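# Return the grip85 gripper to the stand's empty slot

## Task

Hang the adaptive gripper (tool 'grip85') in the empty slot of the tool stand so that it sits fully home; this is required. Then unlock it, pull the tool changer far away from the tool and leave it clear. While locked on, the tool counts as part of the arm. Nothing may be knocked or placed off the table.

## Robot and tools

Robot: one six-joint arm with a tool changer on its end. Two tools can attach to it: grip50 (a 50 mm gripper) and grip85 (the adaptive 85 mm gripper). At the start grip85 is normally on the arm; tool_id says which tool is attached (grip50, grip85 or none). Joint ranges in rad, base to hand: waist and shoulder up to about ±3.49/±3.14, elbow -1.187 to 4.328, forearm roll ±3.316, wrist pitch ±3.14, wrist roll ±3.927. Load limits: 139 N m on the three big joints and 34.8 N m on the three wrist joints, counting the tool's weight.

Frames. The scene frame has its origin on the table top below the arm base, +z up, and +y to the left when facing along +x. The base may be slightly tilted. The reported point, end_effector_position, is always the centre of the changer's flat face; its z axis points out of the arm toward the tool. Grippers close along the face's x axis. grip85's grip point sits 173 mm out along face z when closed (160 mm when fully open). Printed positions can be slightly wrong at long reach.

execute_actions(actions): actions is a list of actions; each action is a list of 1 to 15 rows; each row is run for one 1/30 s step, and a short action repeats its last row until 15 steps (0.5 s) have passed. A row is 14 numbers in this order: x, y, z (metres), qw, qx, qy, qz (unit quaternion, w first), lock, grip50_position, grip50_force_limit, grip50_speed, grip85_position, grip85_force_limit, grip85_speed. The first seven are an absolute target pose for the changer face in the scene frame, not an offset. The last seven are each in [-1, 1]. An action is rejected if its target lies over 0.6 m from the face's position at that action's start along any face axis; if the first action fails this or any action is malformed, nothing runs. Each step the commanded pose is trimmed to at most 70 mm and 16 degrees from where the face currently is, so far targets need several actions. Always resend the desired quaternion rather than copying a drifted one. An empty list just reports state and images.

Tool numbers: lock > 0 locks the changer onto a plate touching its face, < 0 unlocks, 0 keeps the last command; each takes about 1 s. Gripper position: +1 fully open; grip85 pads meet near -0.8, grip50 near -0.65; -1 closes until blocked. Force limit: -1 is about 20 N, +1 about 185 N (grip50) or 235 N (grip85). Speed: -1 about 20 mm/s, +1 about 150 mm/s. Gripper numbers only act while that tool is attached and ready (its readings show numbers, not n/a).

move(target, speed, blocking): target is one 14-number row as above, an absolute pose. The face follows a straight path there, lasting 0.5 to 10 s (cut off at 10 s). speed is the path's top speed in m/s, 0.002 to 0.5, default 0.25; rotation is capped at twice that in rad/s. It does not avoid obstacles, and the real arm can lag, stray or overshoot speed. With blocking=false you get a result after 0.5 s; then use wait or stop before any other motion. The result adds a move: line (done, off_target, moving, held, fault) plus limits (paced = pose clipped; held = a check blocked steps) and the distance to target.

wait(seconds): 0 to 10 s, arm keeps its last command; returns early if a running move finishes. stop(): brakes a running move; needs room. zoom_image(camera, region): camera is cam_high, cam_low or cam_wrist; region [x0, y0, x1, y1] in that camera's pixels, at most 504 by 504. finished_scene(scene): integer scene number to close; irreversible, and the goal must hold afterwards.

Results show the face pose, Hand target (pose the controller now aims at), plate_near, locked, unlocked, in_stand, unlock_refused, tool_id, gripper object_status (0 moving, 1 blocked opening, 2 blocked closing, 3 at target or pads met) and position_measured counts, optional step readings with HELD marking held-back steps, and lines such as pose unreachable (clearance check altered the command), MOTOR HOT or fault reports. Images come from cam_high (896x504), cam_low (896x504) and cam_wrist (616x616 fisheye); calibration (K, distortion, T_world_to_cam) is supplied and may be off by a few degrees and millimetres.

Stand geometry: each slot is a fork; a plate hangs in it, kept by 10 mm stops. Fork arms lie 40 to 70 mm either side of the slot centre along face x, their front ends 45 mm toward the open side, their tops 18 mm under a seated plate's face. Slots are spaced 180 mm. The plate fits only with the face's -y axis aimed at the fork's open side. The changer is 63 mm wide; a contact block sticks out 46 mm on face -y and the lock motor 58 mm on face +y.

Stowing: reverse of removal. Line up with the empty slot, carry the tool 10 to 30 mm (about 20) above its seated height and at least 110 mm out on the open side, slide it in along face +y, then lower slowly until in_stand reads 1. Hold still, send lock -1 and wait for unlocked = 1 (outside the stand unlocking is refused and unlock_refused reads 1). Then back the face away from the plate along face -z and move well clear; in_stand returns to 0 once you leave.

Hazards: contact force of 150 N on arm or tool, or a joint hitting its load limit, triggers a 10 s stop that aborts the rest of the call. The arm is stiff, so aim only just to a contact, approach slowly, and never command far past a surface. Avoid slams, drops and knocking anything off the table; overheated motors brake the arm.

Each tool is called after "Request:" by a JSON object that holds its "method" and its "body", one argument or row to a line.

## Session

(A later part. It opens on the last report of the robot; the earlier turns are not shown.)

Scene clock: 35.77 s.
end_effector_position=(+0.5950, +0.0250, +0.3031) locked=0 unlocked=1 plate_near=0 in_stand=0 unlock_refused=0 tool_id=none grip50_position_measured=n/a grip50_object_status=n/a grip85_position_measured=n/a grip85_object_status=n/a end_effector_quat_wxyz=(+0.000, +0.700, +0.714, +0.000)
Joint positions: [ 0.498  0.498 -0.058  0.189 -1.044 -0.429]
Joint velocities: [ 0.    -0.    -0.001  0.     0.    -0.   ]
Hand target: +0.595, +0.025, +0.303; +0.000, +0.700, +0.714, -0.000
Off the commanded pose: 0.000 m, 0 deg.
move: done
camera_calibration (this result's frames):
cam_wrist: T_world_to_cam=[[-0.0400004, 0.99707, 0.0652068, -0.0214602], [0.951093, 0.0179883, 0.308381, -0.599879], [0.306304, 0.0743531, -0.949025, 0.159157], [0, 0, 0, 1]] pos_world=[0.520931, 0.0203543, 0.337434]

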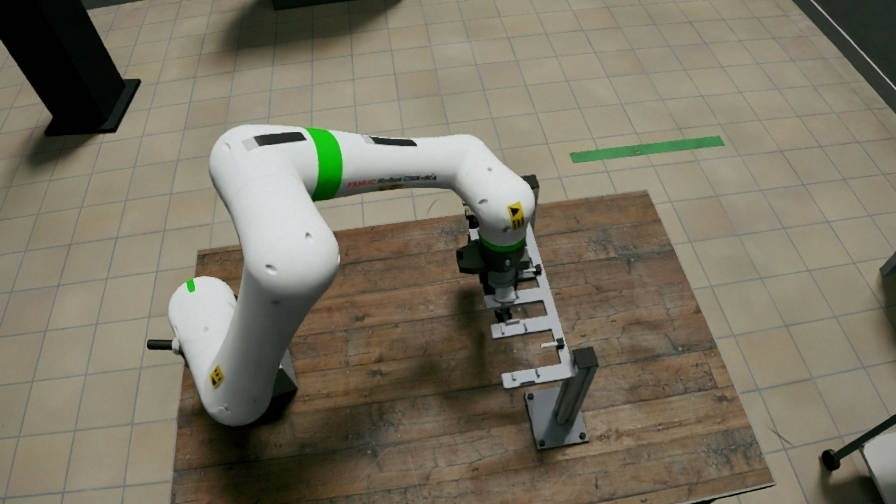

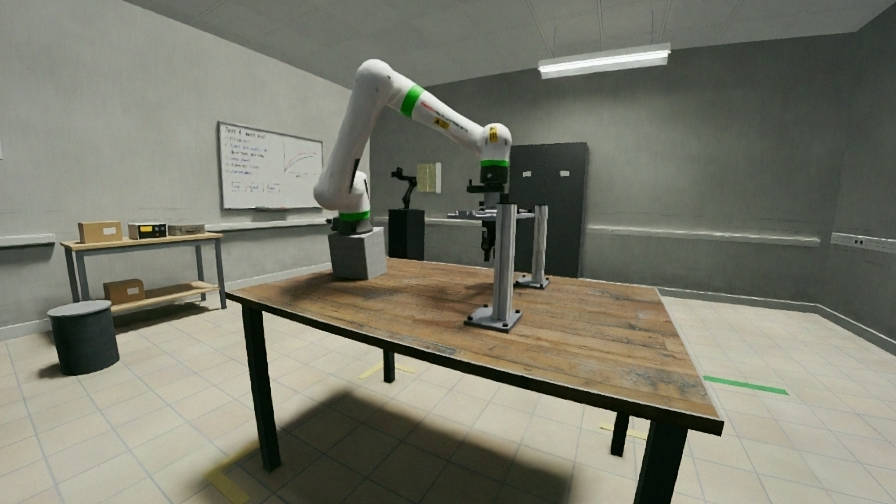

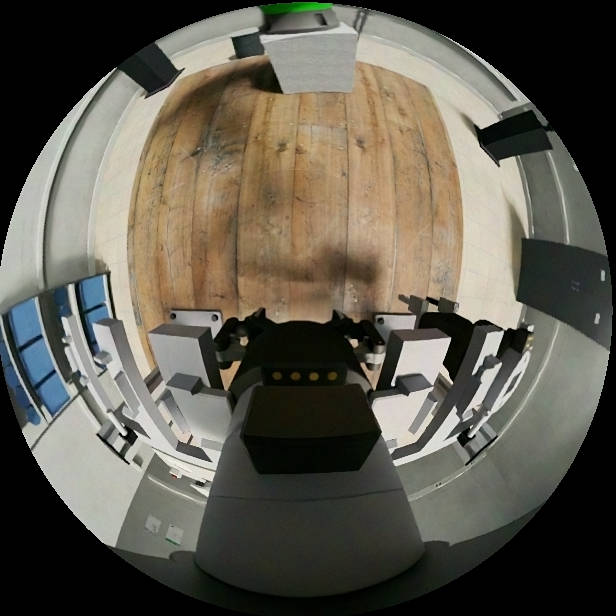

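Request:
{"method": "move", "body": {
  "target": [0.595,0.025,0.2995,0,0.6997,0.7145,0,0,1,0,0,1,0,0],
  "speed": 0.005
}}

Request:
{"method": "move", "body": {
  "target": [0.595,0.025,0.2975,0,0.6997,0.7145,0,0,1,0,0,1,0,0],
  "speed": 0.004
}}

Scene clock: 36.77 s.
end_effector_position=(+0.5951, +0.0250, +0.2996) locked=0 unlocked=1 plate_near=0 in_stand=1 unlock_refused=0 tool_id=none grip50_position_measured=n/a grip50_object_status=n/a grip85_position_measured=n/a grip85_object_status=n/a end_effector_quat_wxyz=(+0.000, +0.700, +0.714, +0.000)
Joint positions: [ 0.497  0.502 -0.061  0.19  -1.037 -0.43 ]
Joint velocities: [-0.     0.     0.     0.    -0.001 -0.   ]
Hand target: +0.595, +0.025, +0.300; +0.000, +0.700, +0.714, -0.000
Off the commanded pose: 0.000 m, 0 deg.
move: done
camera_calibration (this result's frames):
cam_wrist: T_world_to_cam=[[-0.0400211, 0.997071, 0.0651786, -0.0211918], [0.951027, 0.0180008, 0.308585, -0.598896], [0.306508, 0.0743365, -0.948961, 0.155731], [0, 0, 0, 1]] pos_world=[0.520985, 0.0203338, 0.333974]

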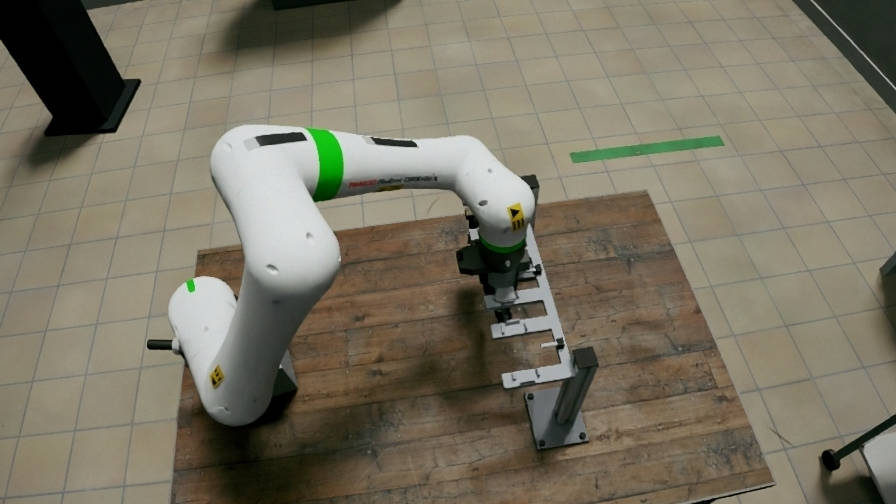

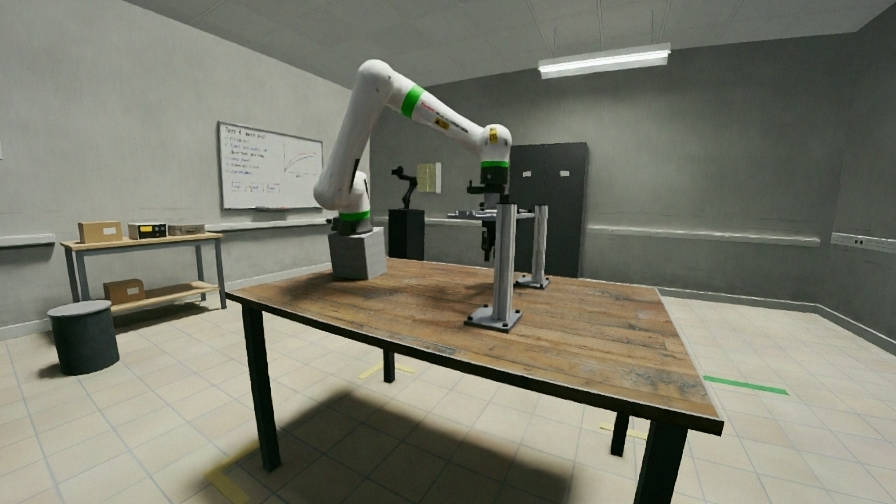

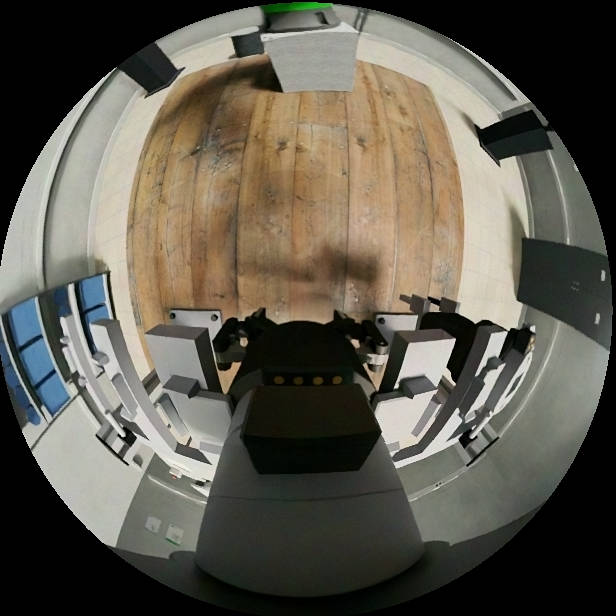

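Scene clock: 47.47 s.
end_effector_position=(+0.5969, +0.0248, +0.2996) locked=0 unlocked=1 plate_near=1 in_stand=1 unlock_refused=0 tool_id=none grip50_position_measured=n/a grip50_object_status=n/a grip85_position_measured=n/a grip85_object_status=n/a end_effector_quat_wxyz=(+0.003, +0.699, +0.715, +0.002)
Joint positions: [ 0.496  0.503 -0.06   0.194 -1.031 -0.43 ]
Joint velocities: [-0.    -0.001 -0.001 -0.     0.001  0.   ]
Hand target: +0.597, +0.025, +0.300; +0.002, +0.699, +0.715, +0.002
Off the commanded pose: 0.003 m, 0 deg.
FORCE FAULT: contact force on the arm reached its limit, and the arm stopped for 10 seconds. The contact can be on any part of the arm, not only on its tool. That time counts as 20 of the actions that you can send in this scene. The arm's remaining commands of this call were not run. The arm holds still and accepts commands again. Move the arm away from the contact; if what it grips holds it there, let go first. Pushing or pulling that hard again can fault the arm again.
move: fault
camera_calibration (this result's frames):
cam_wrist: T_world_to_cam=[[-0.0415191, 0.997066, 0.0643095, -0.0198228], [0.949137, 0.0192529, 0.314276, -0.601199], [0.312115, 0.0740869, -0.947151, 0.151308], [0, 0, 0, 1]] pos_world=[0.522572, 0.0201295, 0.333528]

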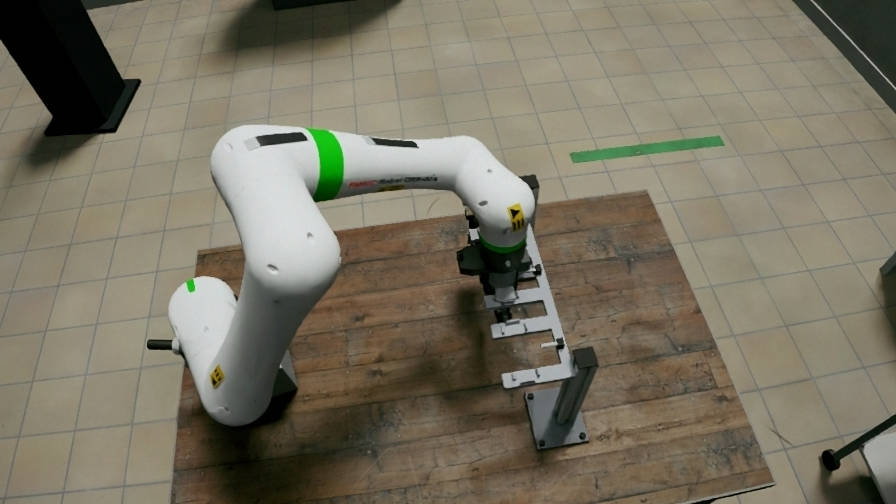

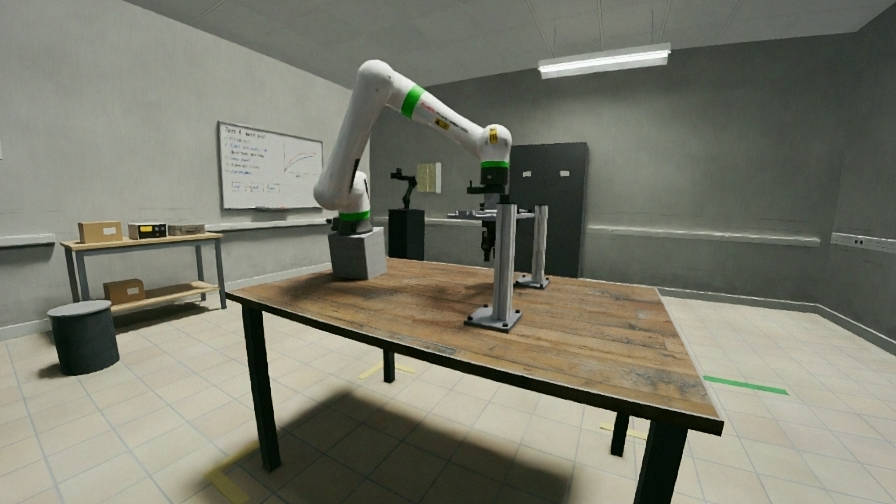

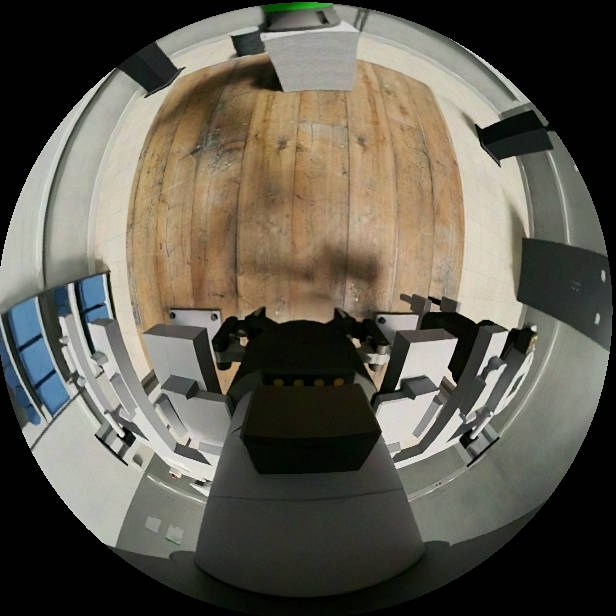

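Request:
{"method": "execute_actions", "body": {
  "actions": [
    [[0.5955,0.025,0.2994,0,0.6997,0.7145,0,1,1,0,0,1,0,0]],
    [[0.5955,0.025,0.2994,0,0.6997,0.7145,0,1,1,0,0,1,0,0]],
    [[0.5955,0.025,0.2994,0,0.6997,0.7145,0,1,1,0,0,1,0,0]]
  ]
}}

Scene clock: 58.23 s.
end_effector_position=(+0.5976, +0.0248, +0.3001) locked=1 unlocked=0 plate_near=1 in_stand=1 unlock_refused=0 tool_id=grip85 grip50_position_measured=n/a grip50_object_status=n/a grip85_position_measured=3 grip85_object_status=3 end_effector_quat_wxyz=(+0.002, +0.699, +0.715, +0.003)
Joint positions: [ 0.496  0.503 -0.058  0.193 -1.032 -0.43 ]
Joint velocities: [ 0.001  0.001 -0.001 -0.    -0.001  0.   ]
Hand target: +0.598, +0.025, +0.300; +0.002, +0.700, +0.715, +0.003
Off the commanded pose: 0.002 m, 0 deg.
FORCE FAULT: contact force on the arm reached its limit, and the arm stopped for 10 seconds. The contact can be on any part of the arm, not only on its tool. That time counts as 19 of the actions that you can send in this scene. The arm's remaining commands of this call were not run. The arm holds still and accepts commands again. Move the arm away from the contact; if what it grips holds it there, let go first. Pushing or pulling that hard again can fault the arm again.
Step readings (end_effector_position; steps 1 to 15: 1st action; 16 to 30: 2nd action):
0: (+0.5969, +0.0248, +0.2996)
1: (+0.5969, +0.0248, +0.2997)
2: (+0.5964, +0.0248, +0.2997)
4: (+0.5961, +0.0248, +0.2998)
8: (+0.5958, +0.0249, +0.2998)
15: (+0.5957, +0.0249, +0.2995)
16: (+0.5957, +0.0250, +0.2995)
17: (+0.5957, +0.0250, +0.2994)
19: (+0.5958, +0.0250, +0.2994)
23: (+0.5975, +0.0249, +0.3000)
30: (+0.5976, +0.0248, +0.3001)
camera_calibration (this result's frames):
cam_wrist: T_world_to_cam=[[-0.0409906, 0.997031, 0.0651856, -0.0204084], [0.9489, 0.0184146, 0.315039, -0.602082], [0.312904, 0.0747683, -0.946837, 0.150953], [0, 0, 0, 1]] pos_world=[0.523245, 0.0201484, 0.333937]

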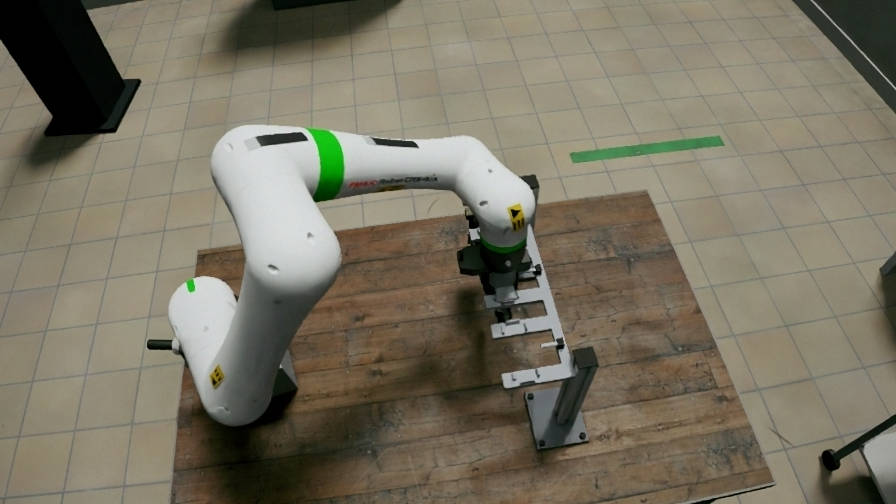

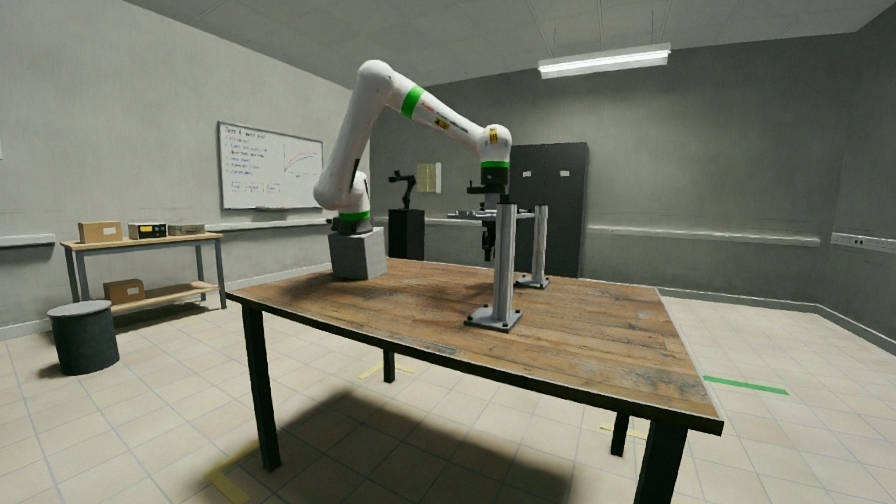

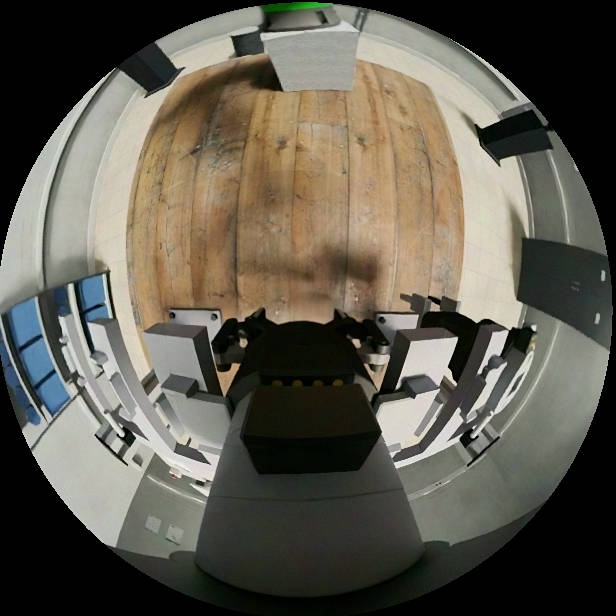

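Request:
{"method": "move", "body": {
  "target": [0.5968,0.0248,0.320,0,0.6995,0.7146,0,0,1,0,0,1,0,0],
  "speed": 0.05
}}

Request:
{"method": "move", "body": {
  "target": [0.480,0.0223,0.320,0,0.6995,0.7146,0,0,1,0,0,1,0,0],
  "speed": 0.15
}}

Request:
{"method": "move", "body": {
  "target": [0.484,-0.1577,0.320,0,0.6995,0.7146,0,0,1,0,0,1,0,0],
  "speed": 0.2
}}

Request:
{"method": "zoom_image", "body": {
  "camera": "cam_wrist",
  "region": [160, 260, 460, 440]
}}

Scene clock: 59.07 s.
end_effector_position=(+0.5969, +0.0248, +0.3200) locked=1 unlocked=0 plate_near=1 in_stand=0 unlock_refused=0 tool_id=grip85 grip50_position_measured=n/a grip50_object_status=n/a grip85_position_measured=3 grip85_object_status=3 end_effector_quat_wxyz=(-0.000, +0.699, +0.715, +0.000)
Joint positions: [ 0.501  0.482 -0.036  0.185 -1.082 -0.424]
Joint velocities: [-0.    -0.001 -0.001  0.     0.     0.   ]
Hand target: +0.597, +0.025, +0.320; -0.000, +0.699, +0.715, +0.000
Off the commanded pose: 0.000 m, 0 deg.
move: done
camera_calibration (this result's frames):
cam_wrist: T_world_to_cam=[[-0.040464, 0.997039, 0.065386, -0.0221379], [0.951118, 0.0183831, 0.308281, -0.606837], [0.306167, 0.0746641, -0.949045, 0.174783], [0, 0, 0, 1]] pos_world=[0.522765, 0.0201779, 0.354401]

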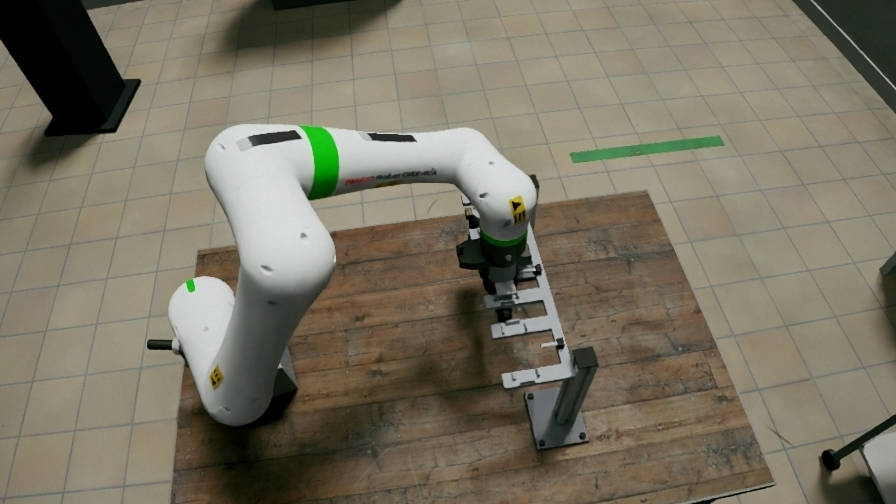

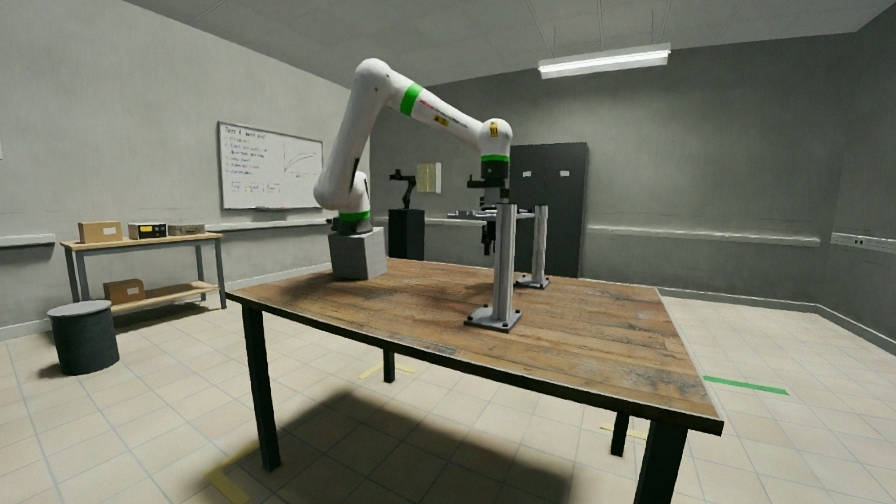

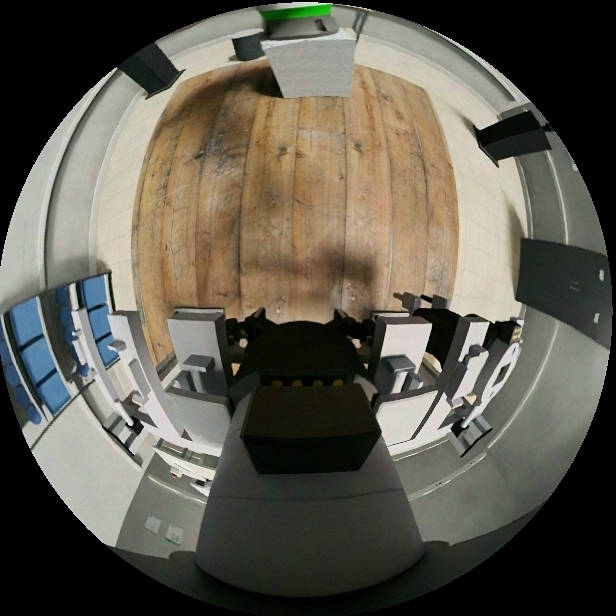

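Scene clock: 60.20 s.
end_effector_position=(+0.4800, +0.0224, +0.3203) locked=1 unlocked=0 plate_near=1 in_stand=0 unlock_refused=0 tool_id=grip85 grip50_position_measured=n/a grip50_object_status=n/a grip85_position_measured=3 grip85_object_status=3 end_effector_quat_wxyz=(+0.000, +0.700, +0.715, -0.000)
Joint positions: [ 0.584  0.229 -0.397  0.194 -0.989 -0.528]
Joint velocities: [-0.    -0.     0.001  0.     0.    -0.   ]
Hand target: +0.480, +0.022, +0.320; +0.000, +0.700, +0.715, -0.000
Off the commanded pose: 0.000 m, 0 deg.
move: done
camera_calibration (this result's frames):
cam_wrist: T_world_to_cam=[[-0.0402187, 0.997096, 0.0646703, -0.0243563], [0.951102, 0.0183657, 0.308329, -0.495695], [0.306246, 0.0739087, -0.949079, 0.21099], [0, 0, 0, 1]] pos_world=[0.405862, 0.0177953, 0.354658]

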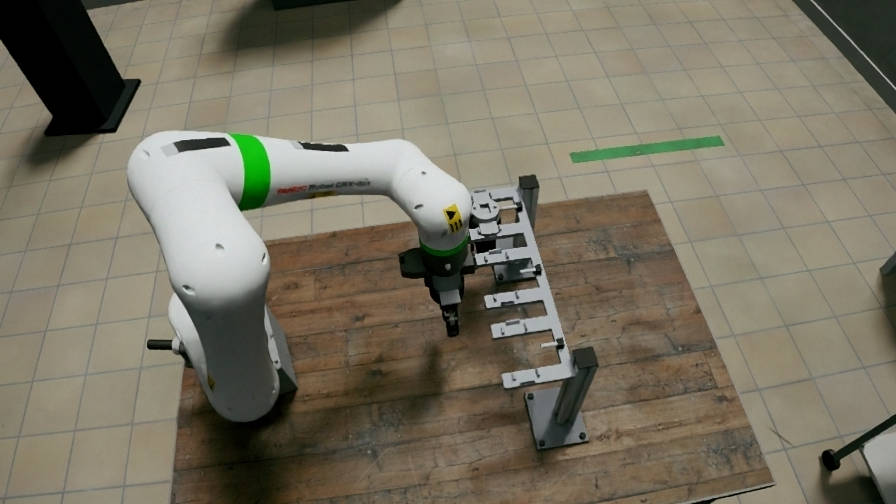

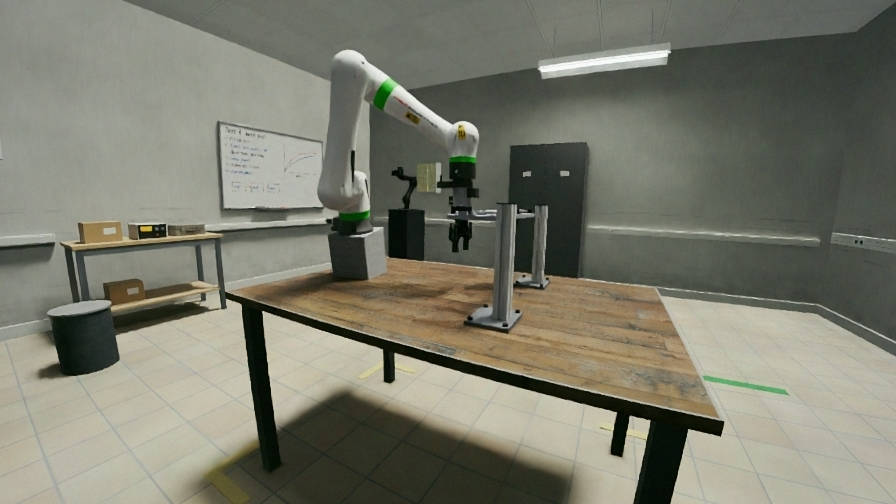

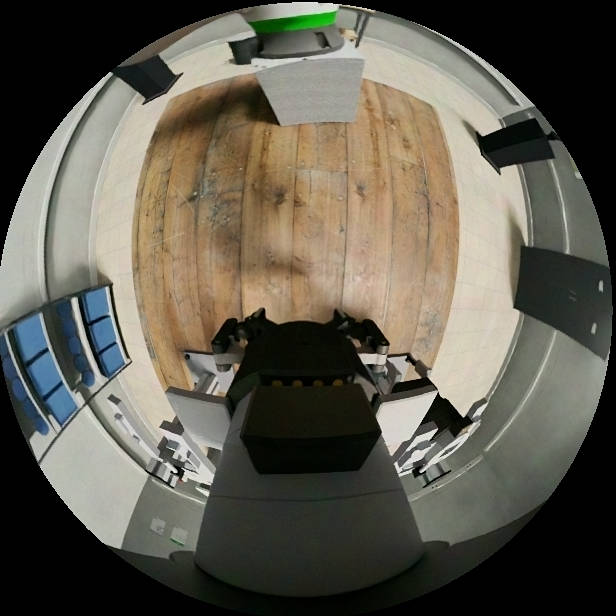

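Scene clock: 61.47 s.
end_effector_position=(+0.4836, -0.1571, +0.3200) locked=1 unlocked=0 plate_near=1 in_stand=0 unlock_refused=0 tool_id=grip85 grip50_position_measured=n/a grip50_object_status=n/a grip85_position_measured=3 grip85_object_status=3 end_effector_quat_wxyz=(-0.001, +0.699, +0.715, +0.001)
Joint positions: [ 0.206  0.208 -0.346  0.191 -0.998 -0.142]
Joint velocities: [-0.     0.001  0.001  0.    -0.     0.   ]
Hand target: +0.484, -0.157, +0.320; -0.000, +0.700, +0.715, +0.001
Off the commanded pose: 0.001 m, 0 deg.
move: done
camera_calibration (this result's frames):
cam_wrist: T_world_to_cam=[[-0.0405284, 0.996923, 0.0670969, 0.154145], [0.951007, 0.0178884, 0.30865, -0.495886], [0.3065, 0.0763187, -0.948806, 0.223032], [0, 0, 0, 1]] pos_world=[0.409479, -0.161821, 0.354326]

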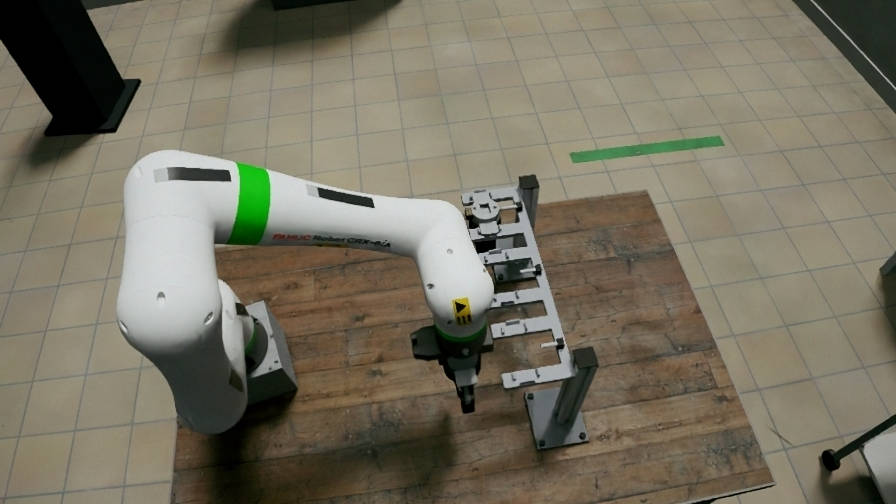

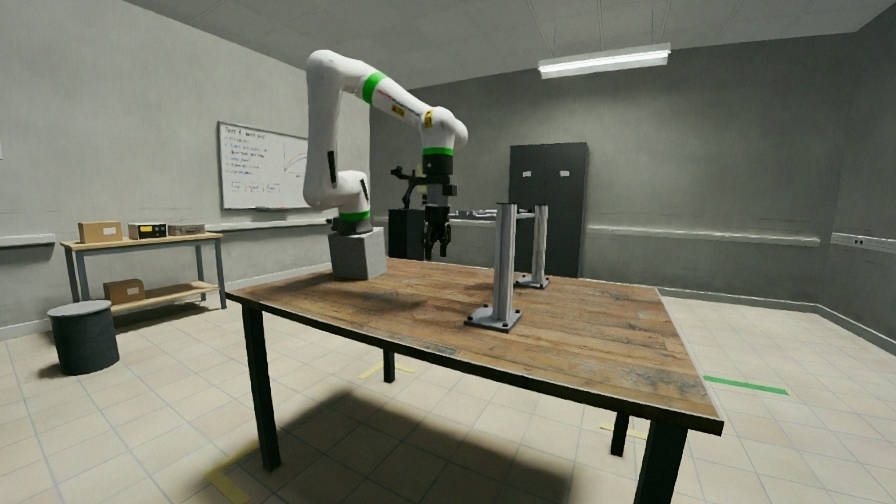

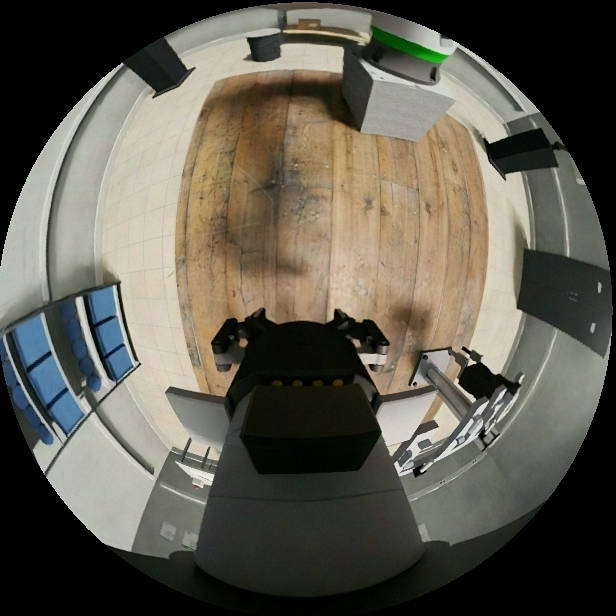

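Region (160, 260, 460, 440) of cam_wrist's 616x616 image, scaled by 1.680, with more detail than that image has; it fills the top 302 rows of this view, and the rest is white.

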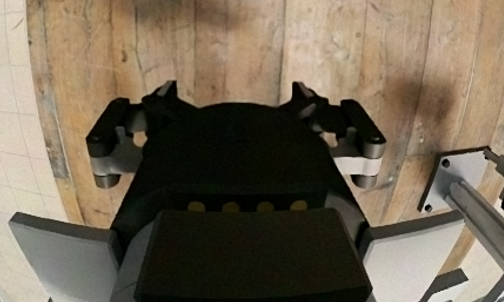

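Move in, then compare with the reference image taken just after the lift.

Request:
{"method": "move", "body": {
  "target": [0.6009,-0.1552,0.320,0,0.6995,0.7146,0,0,1,0,0,1,0,0],
  "speed": 0.08
}}

Request:
{"method": "zoom_image", "body": {
  "camera": "cam_wrist",
  "region": [150, 290, 470, 470]
}}

Request:
{"method": "zoom_image", "body": {
  "camera": "cam_high",
  "region": [470, 300, 610, 405]
}}

Scene clock: 63.27 s.
end_effector_position=(+0.6010, -0.1555, +0.3197) locked=1 unlocked=0 plate_near=1 in_stand=0 unlock_refused=0 tool_id=grip85 grip50_position_measured=n/a grip50_object_status=n/a grip85_position_measured=3 grip85_object_status=3 end_effector_quat_wxyz=(-0.000, +0.699, +0.715, +0.000)
Joint positions: [ 0.198  0.467  0.015  0.182 -1.098 -0.113]
Joint velocities: [0.    0.001 0.002 0.    0.001 0.   ]
Hand target: +0.601, -0.155, +0.320; -0.000, +0.699, +0.715, +0.000
Off the commanded pose: 0.000 m, 0 deg.
move: done
camera_calibration (this result's frames):
cam_wrist: T_world_to_cam=[[-0.0406241, 0.997028, 0.0654533, 0.157895], [0.951125, 0.0185176, 0.308251, -0.607325], [0.306123, 0.0747766, -0.949051, 0.186755], [0, 0, 0, 1]] pos_world=[0.526887, -0.160145, 0.354114]

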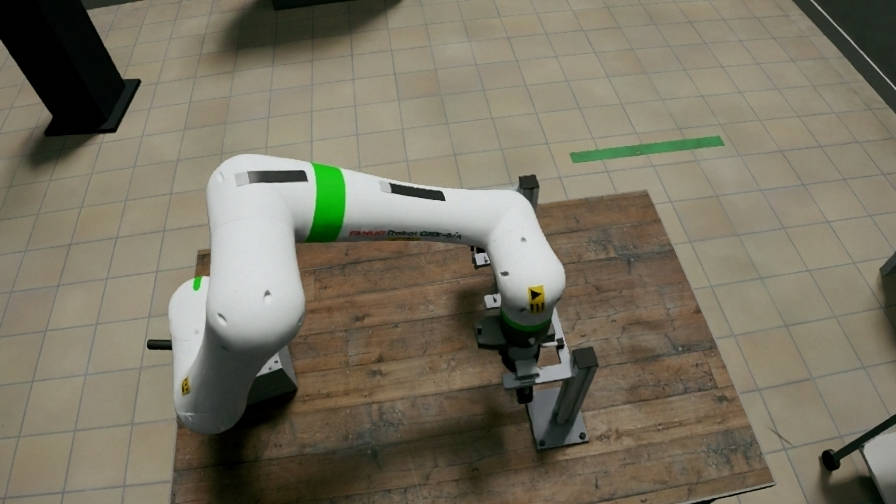

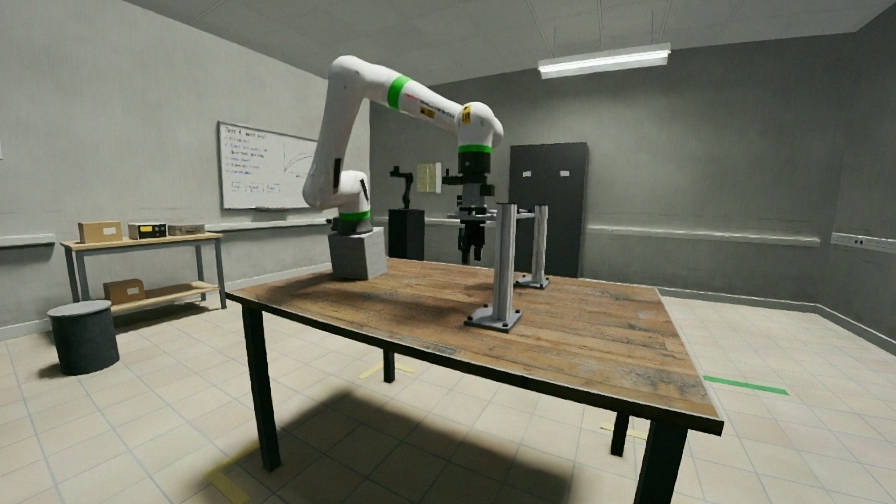

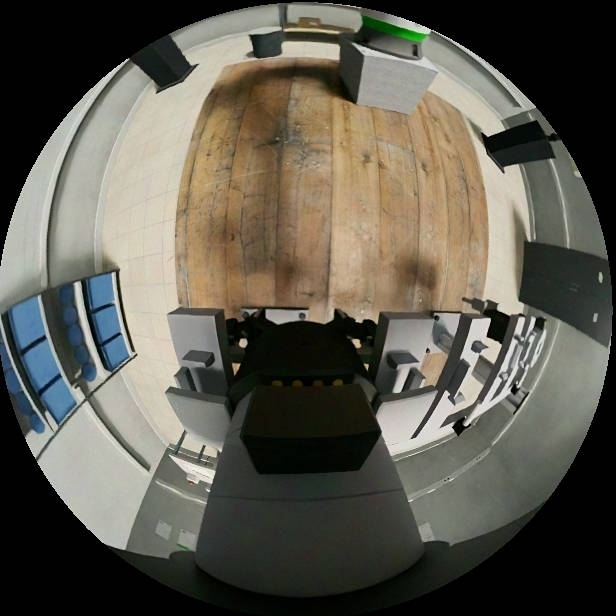

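Region (150, 290, 470, 470) of cam_wrist's 616x616 image, scaled by 1.575, with more detail than that image has; it fills the top 284 rows of this view, and the rest is white.

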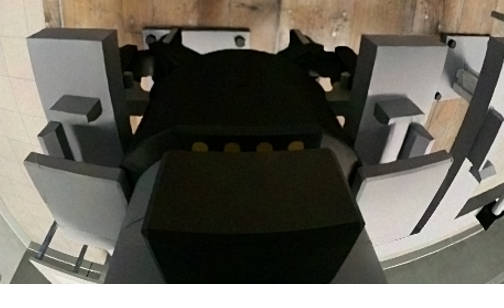

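Region (470, 300, 610, 405) of cam_high's 896x504 image, scaled by 3.600, with more detail than that image has; it fills the top 378 rows of this view, and the rest is white.

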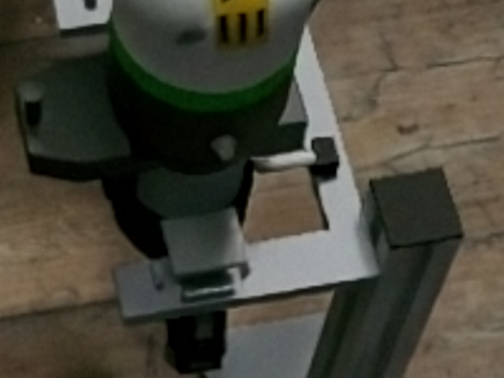

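Request:
{"method": "move", "body": {
  "target": [0.6009,-0.1555,0.311,0,0.6995,0.7146,0,0,1,0,0,1,0,0],
  "speed": 0.02
}}

Request:
{"method": "zoom_image", "body": {
  "camera": "cam_wrist",
  "region": [150, 290, 470, 470]
}}

Request:
{"method": "zoom_image", "body": {
  "camera": "cam_high",
  "region": [490, 330, 570, 390]
}}

Scene clock: 64.07 s.
end_effector_position=(+0.6009, -0.1555, +0.3110) locked=1 unlocked=0 plate_near=1 in_stand=0 unlock_refused=0 tool_id=grip85 grip50_position_measured=n/a grip50_object_status=n/a grip85_position_measured=3 grip85_object_status=3 end_effector_quat_wxyz=(+0.000, +0.700, +0.715, -0.000)
Joint positions: [ 0.195  0.476  0.007  0.184 -1.08  -0.114]
Joint velocities: [-0.     0.001  0.001  0.001 -0.    -0.   ]
Hand target: +0.601, -0.156, +0.311; +0.000, +0.700, +0.715, -0.000
Off the commanded pose: 0.000 m, 0 deg.
move: done
camera_calibration (this result's frames):
cam_wrist: T_world_to_cam=[[-0.0403841, 0.997055, 0.0652017, 0.158447], [0.95114, 0.0183691, 0.308212, -0.604534], [0.306106, 0.0744628, -0.949081, 0.17847], [0, 0, 0, 1]] pos_world=[0.526765, -0.160165, 0.345376]

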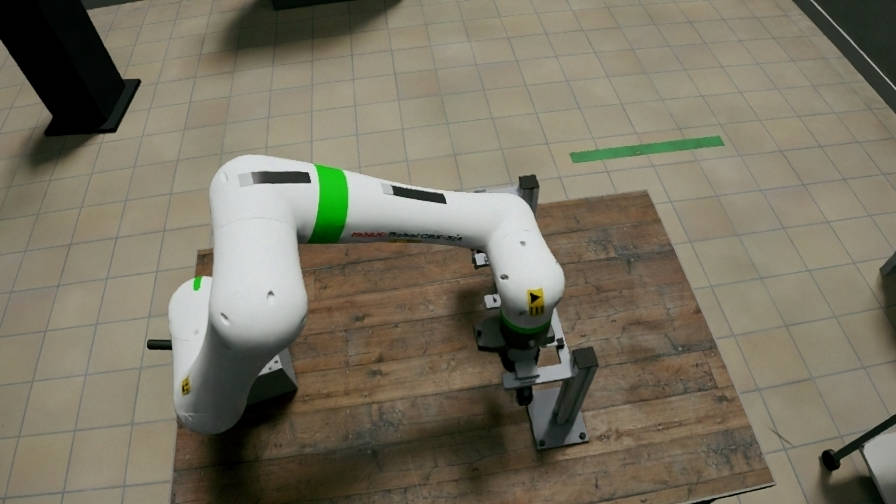

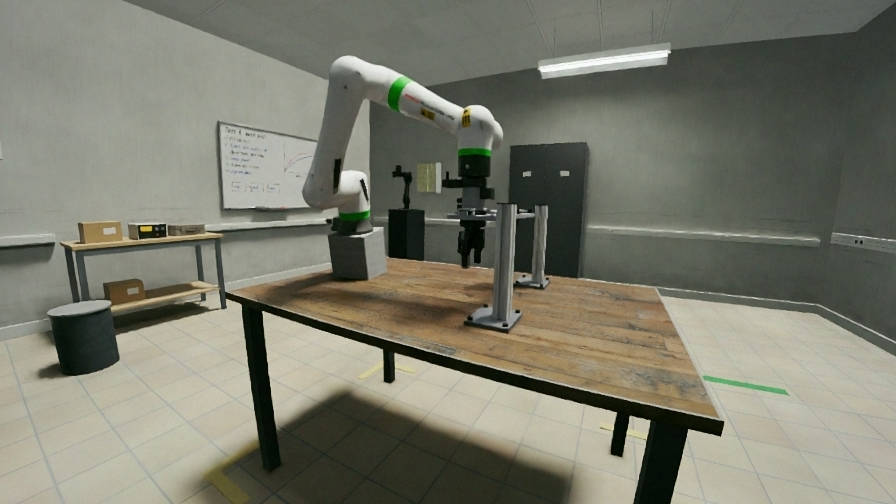

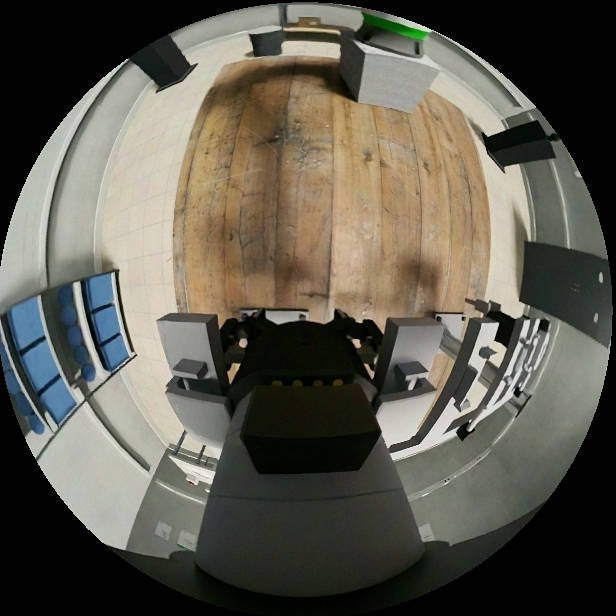

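Region (150, 290, 470, 470) of cam_wrist's 616x616 image, scaled by 1.575, with more detail than that image has; it fills the top 284 rows of this view, and the rest is white.

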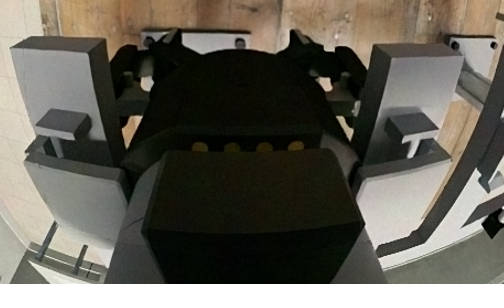

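Region (490, 330, 570, 390) of cam_high's 896x504 image, scaled by 6.300, with more detail than that image has; it fills the top 378 rows of this view, and the rest is white.

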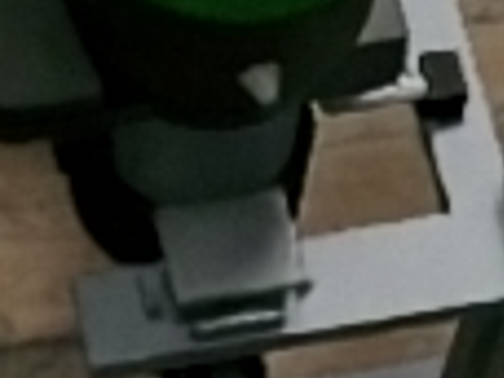

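Request:
{"method": "move", "body": {
  "target": [0.5985,-0.1545,0.320,0,0.6995,0.7146,0,0,1,0,0,1,0,0],
  "speed": 0.03
}}

Request:
{"method": "zoom_image", "body": {
  "camera": "cam_wrist",
  "region": [150, 290, 470, 470]
}}

Scene clock: 64.90 s.
end_effector_position=(+0.5985, -0.1545, +0.3200) locked=1 unlocked=0 plate_near=1 in_stand=0 unlock_refused=0 tool_id=grip85 grip50_position_measured=n/a grip50_object_status=n/a grip85_position_measured=3 grip85_object_status=3 end_effector_quat_wxyz=(-0.000, +0.700, +0.715, +0.000)
Joint positions: [ 0.2    0.461  0.007  0.183 -1.095 -0.115]
Joint velocities: [-0.     0.001 -0.    -0.    -0.002  0.   ]
Hand target: +0.599, -0.154, +0.320; -0.000, +0.700, +0.715, -0.000
Off the commanded pose: 0.000 m, 0 deg.
move: done
camera_calibration (this result's frames):
cam_wrist: T_world_to_cam=[[-0.0404203, 0.997049, 0.0652635, 0.156759], [0.95113, 0.0183822, 0.308242, -0.605104], [0.306133, 0.0745333, -0.949067, 0.187654], [0, 0, 0, 1]] pos_world=[0.524422, -0.15916, 0.354384]

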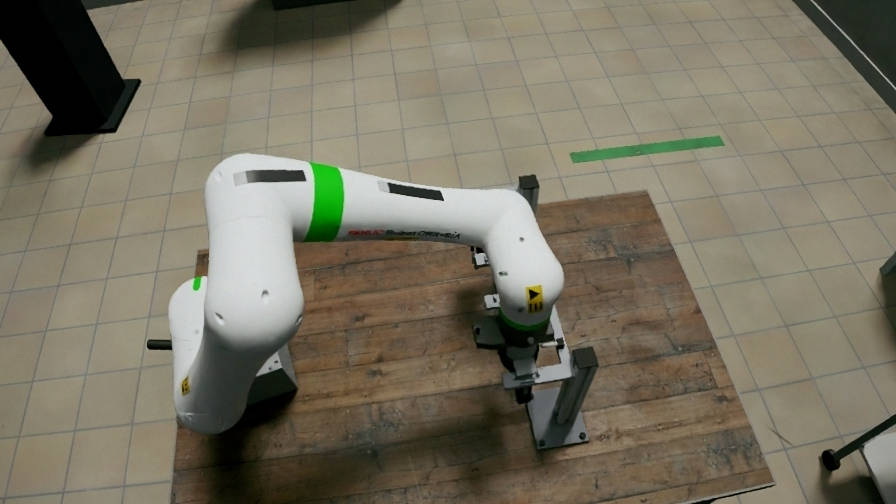

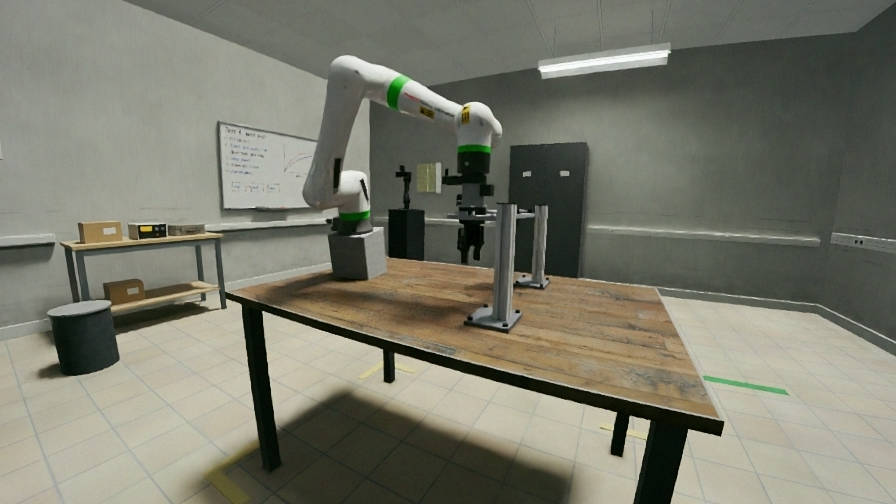

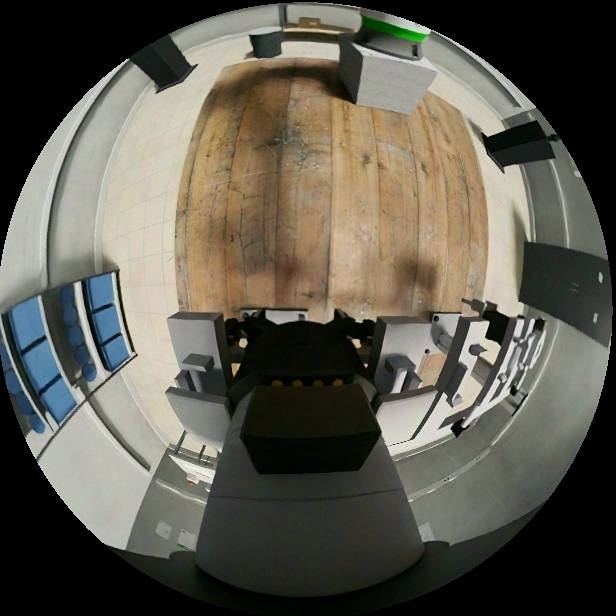

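Region (150, 290, 470, 470) of cam_wrist's 616x616 image, scaled by 1.575, with more detail than that image has; it fills the top 284 rows of this view, and the rest is white.

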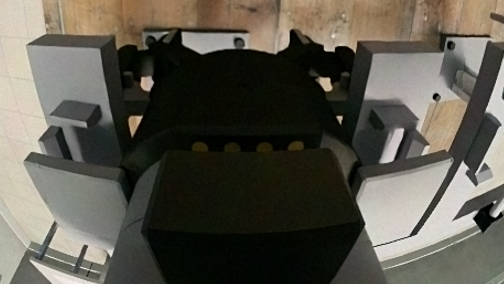

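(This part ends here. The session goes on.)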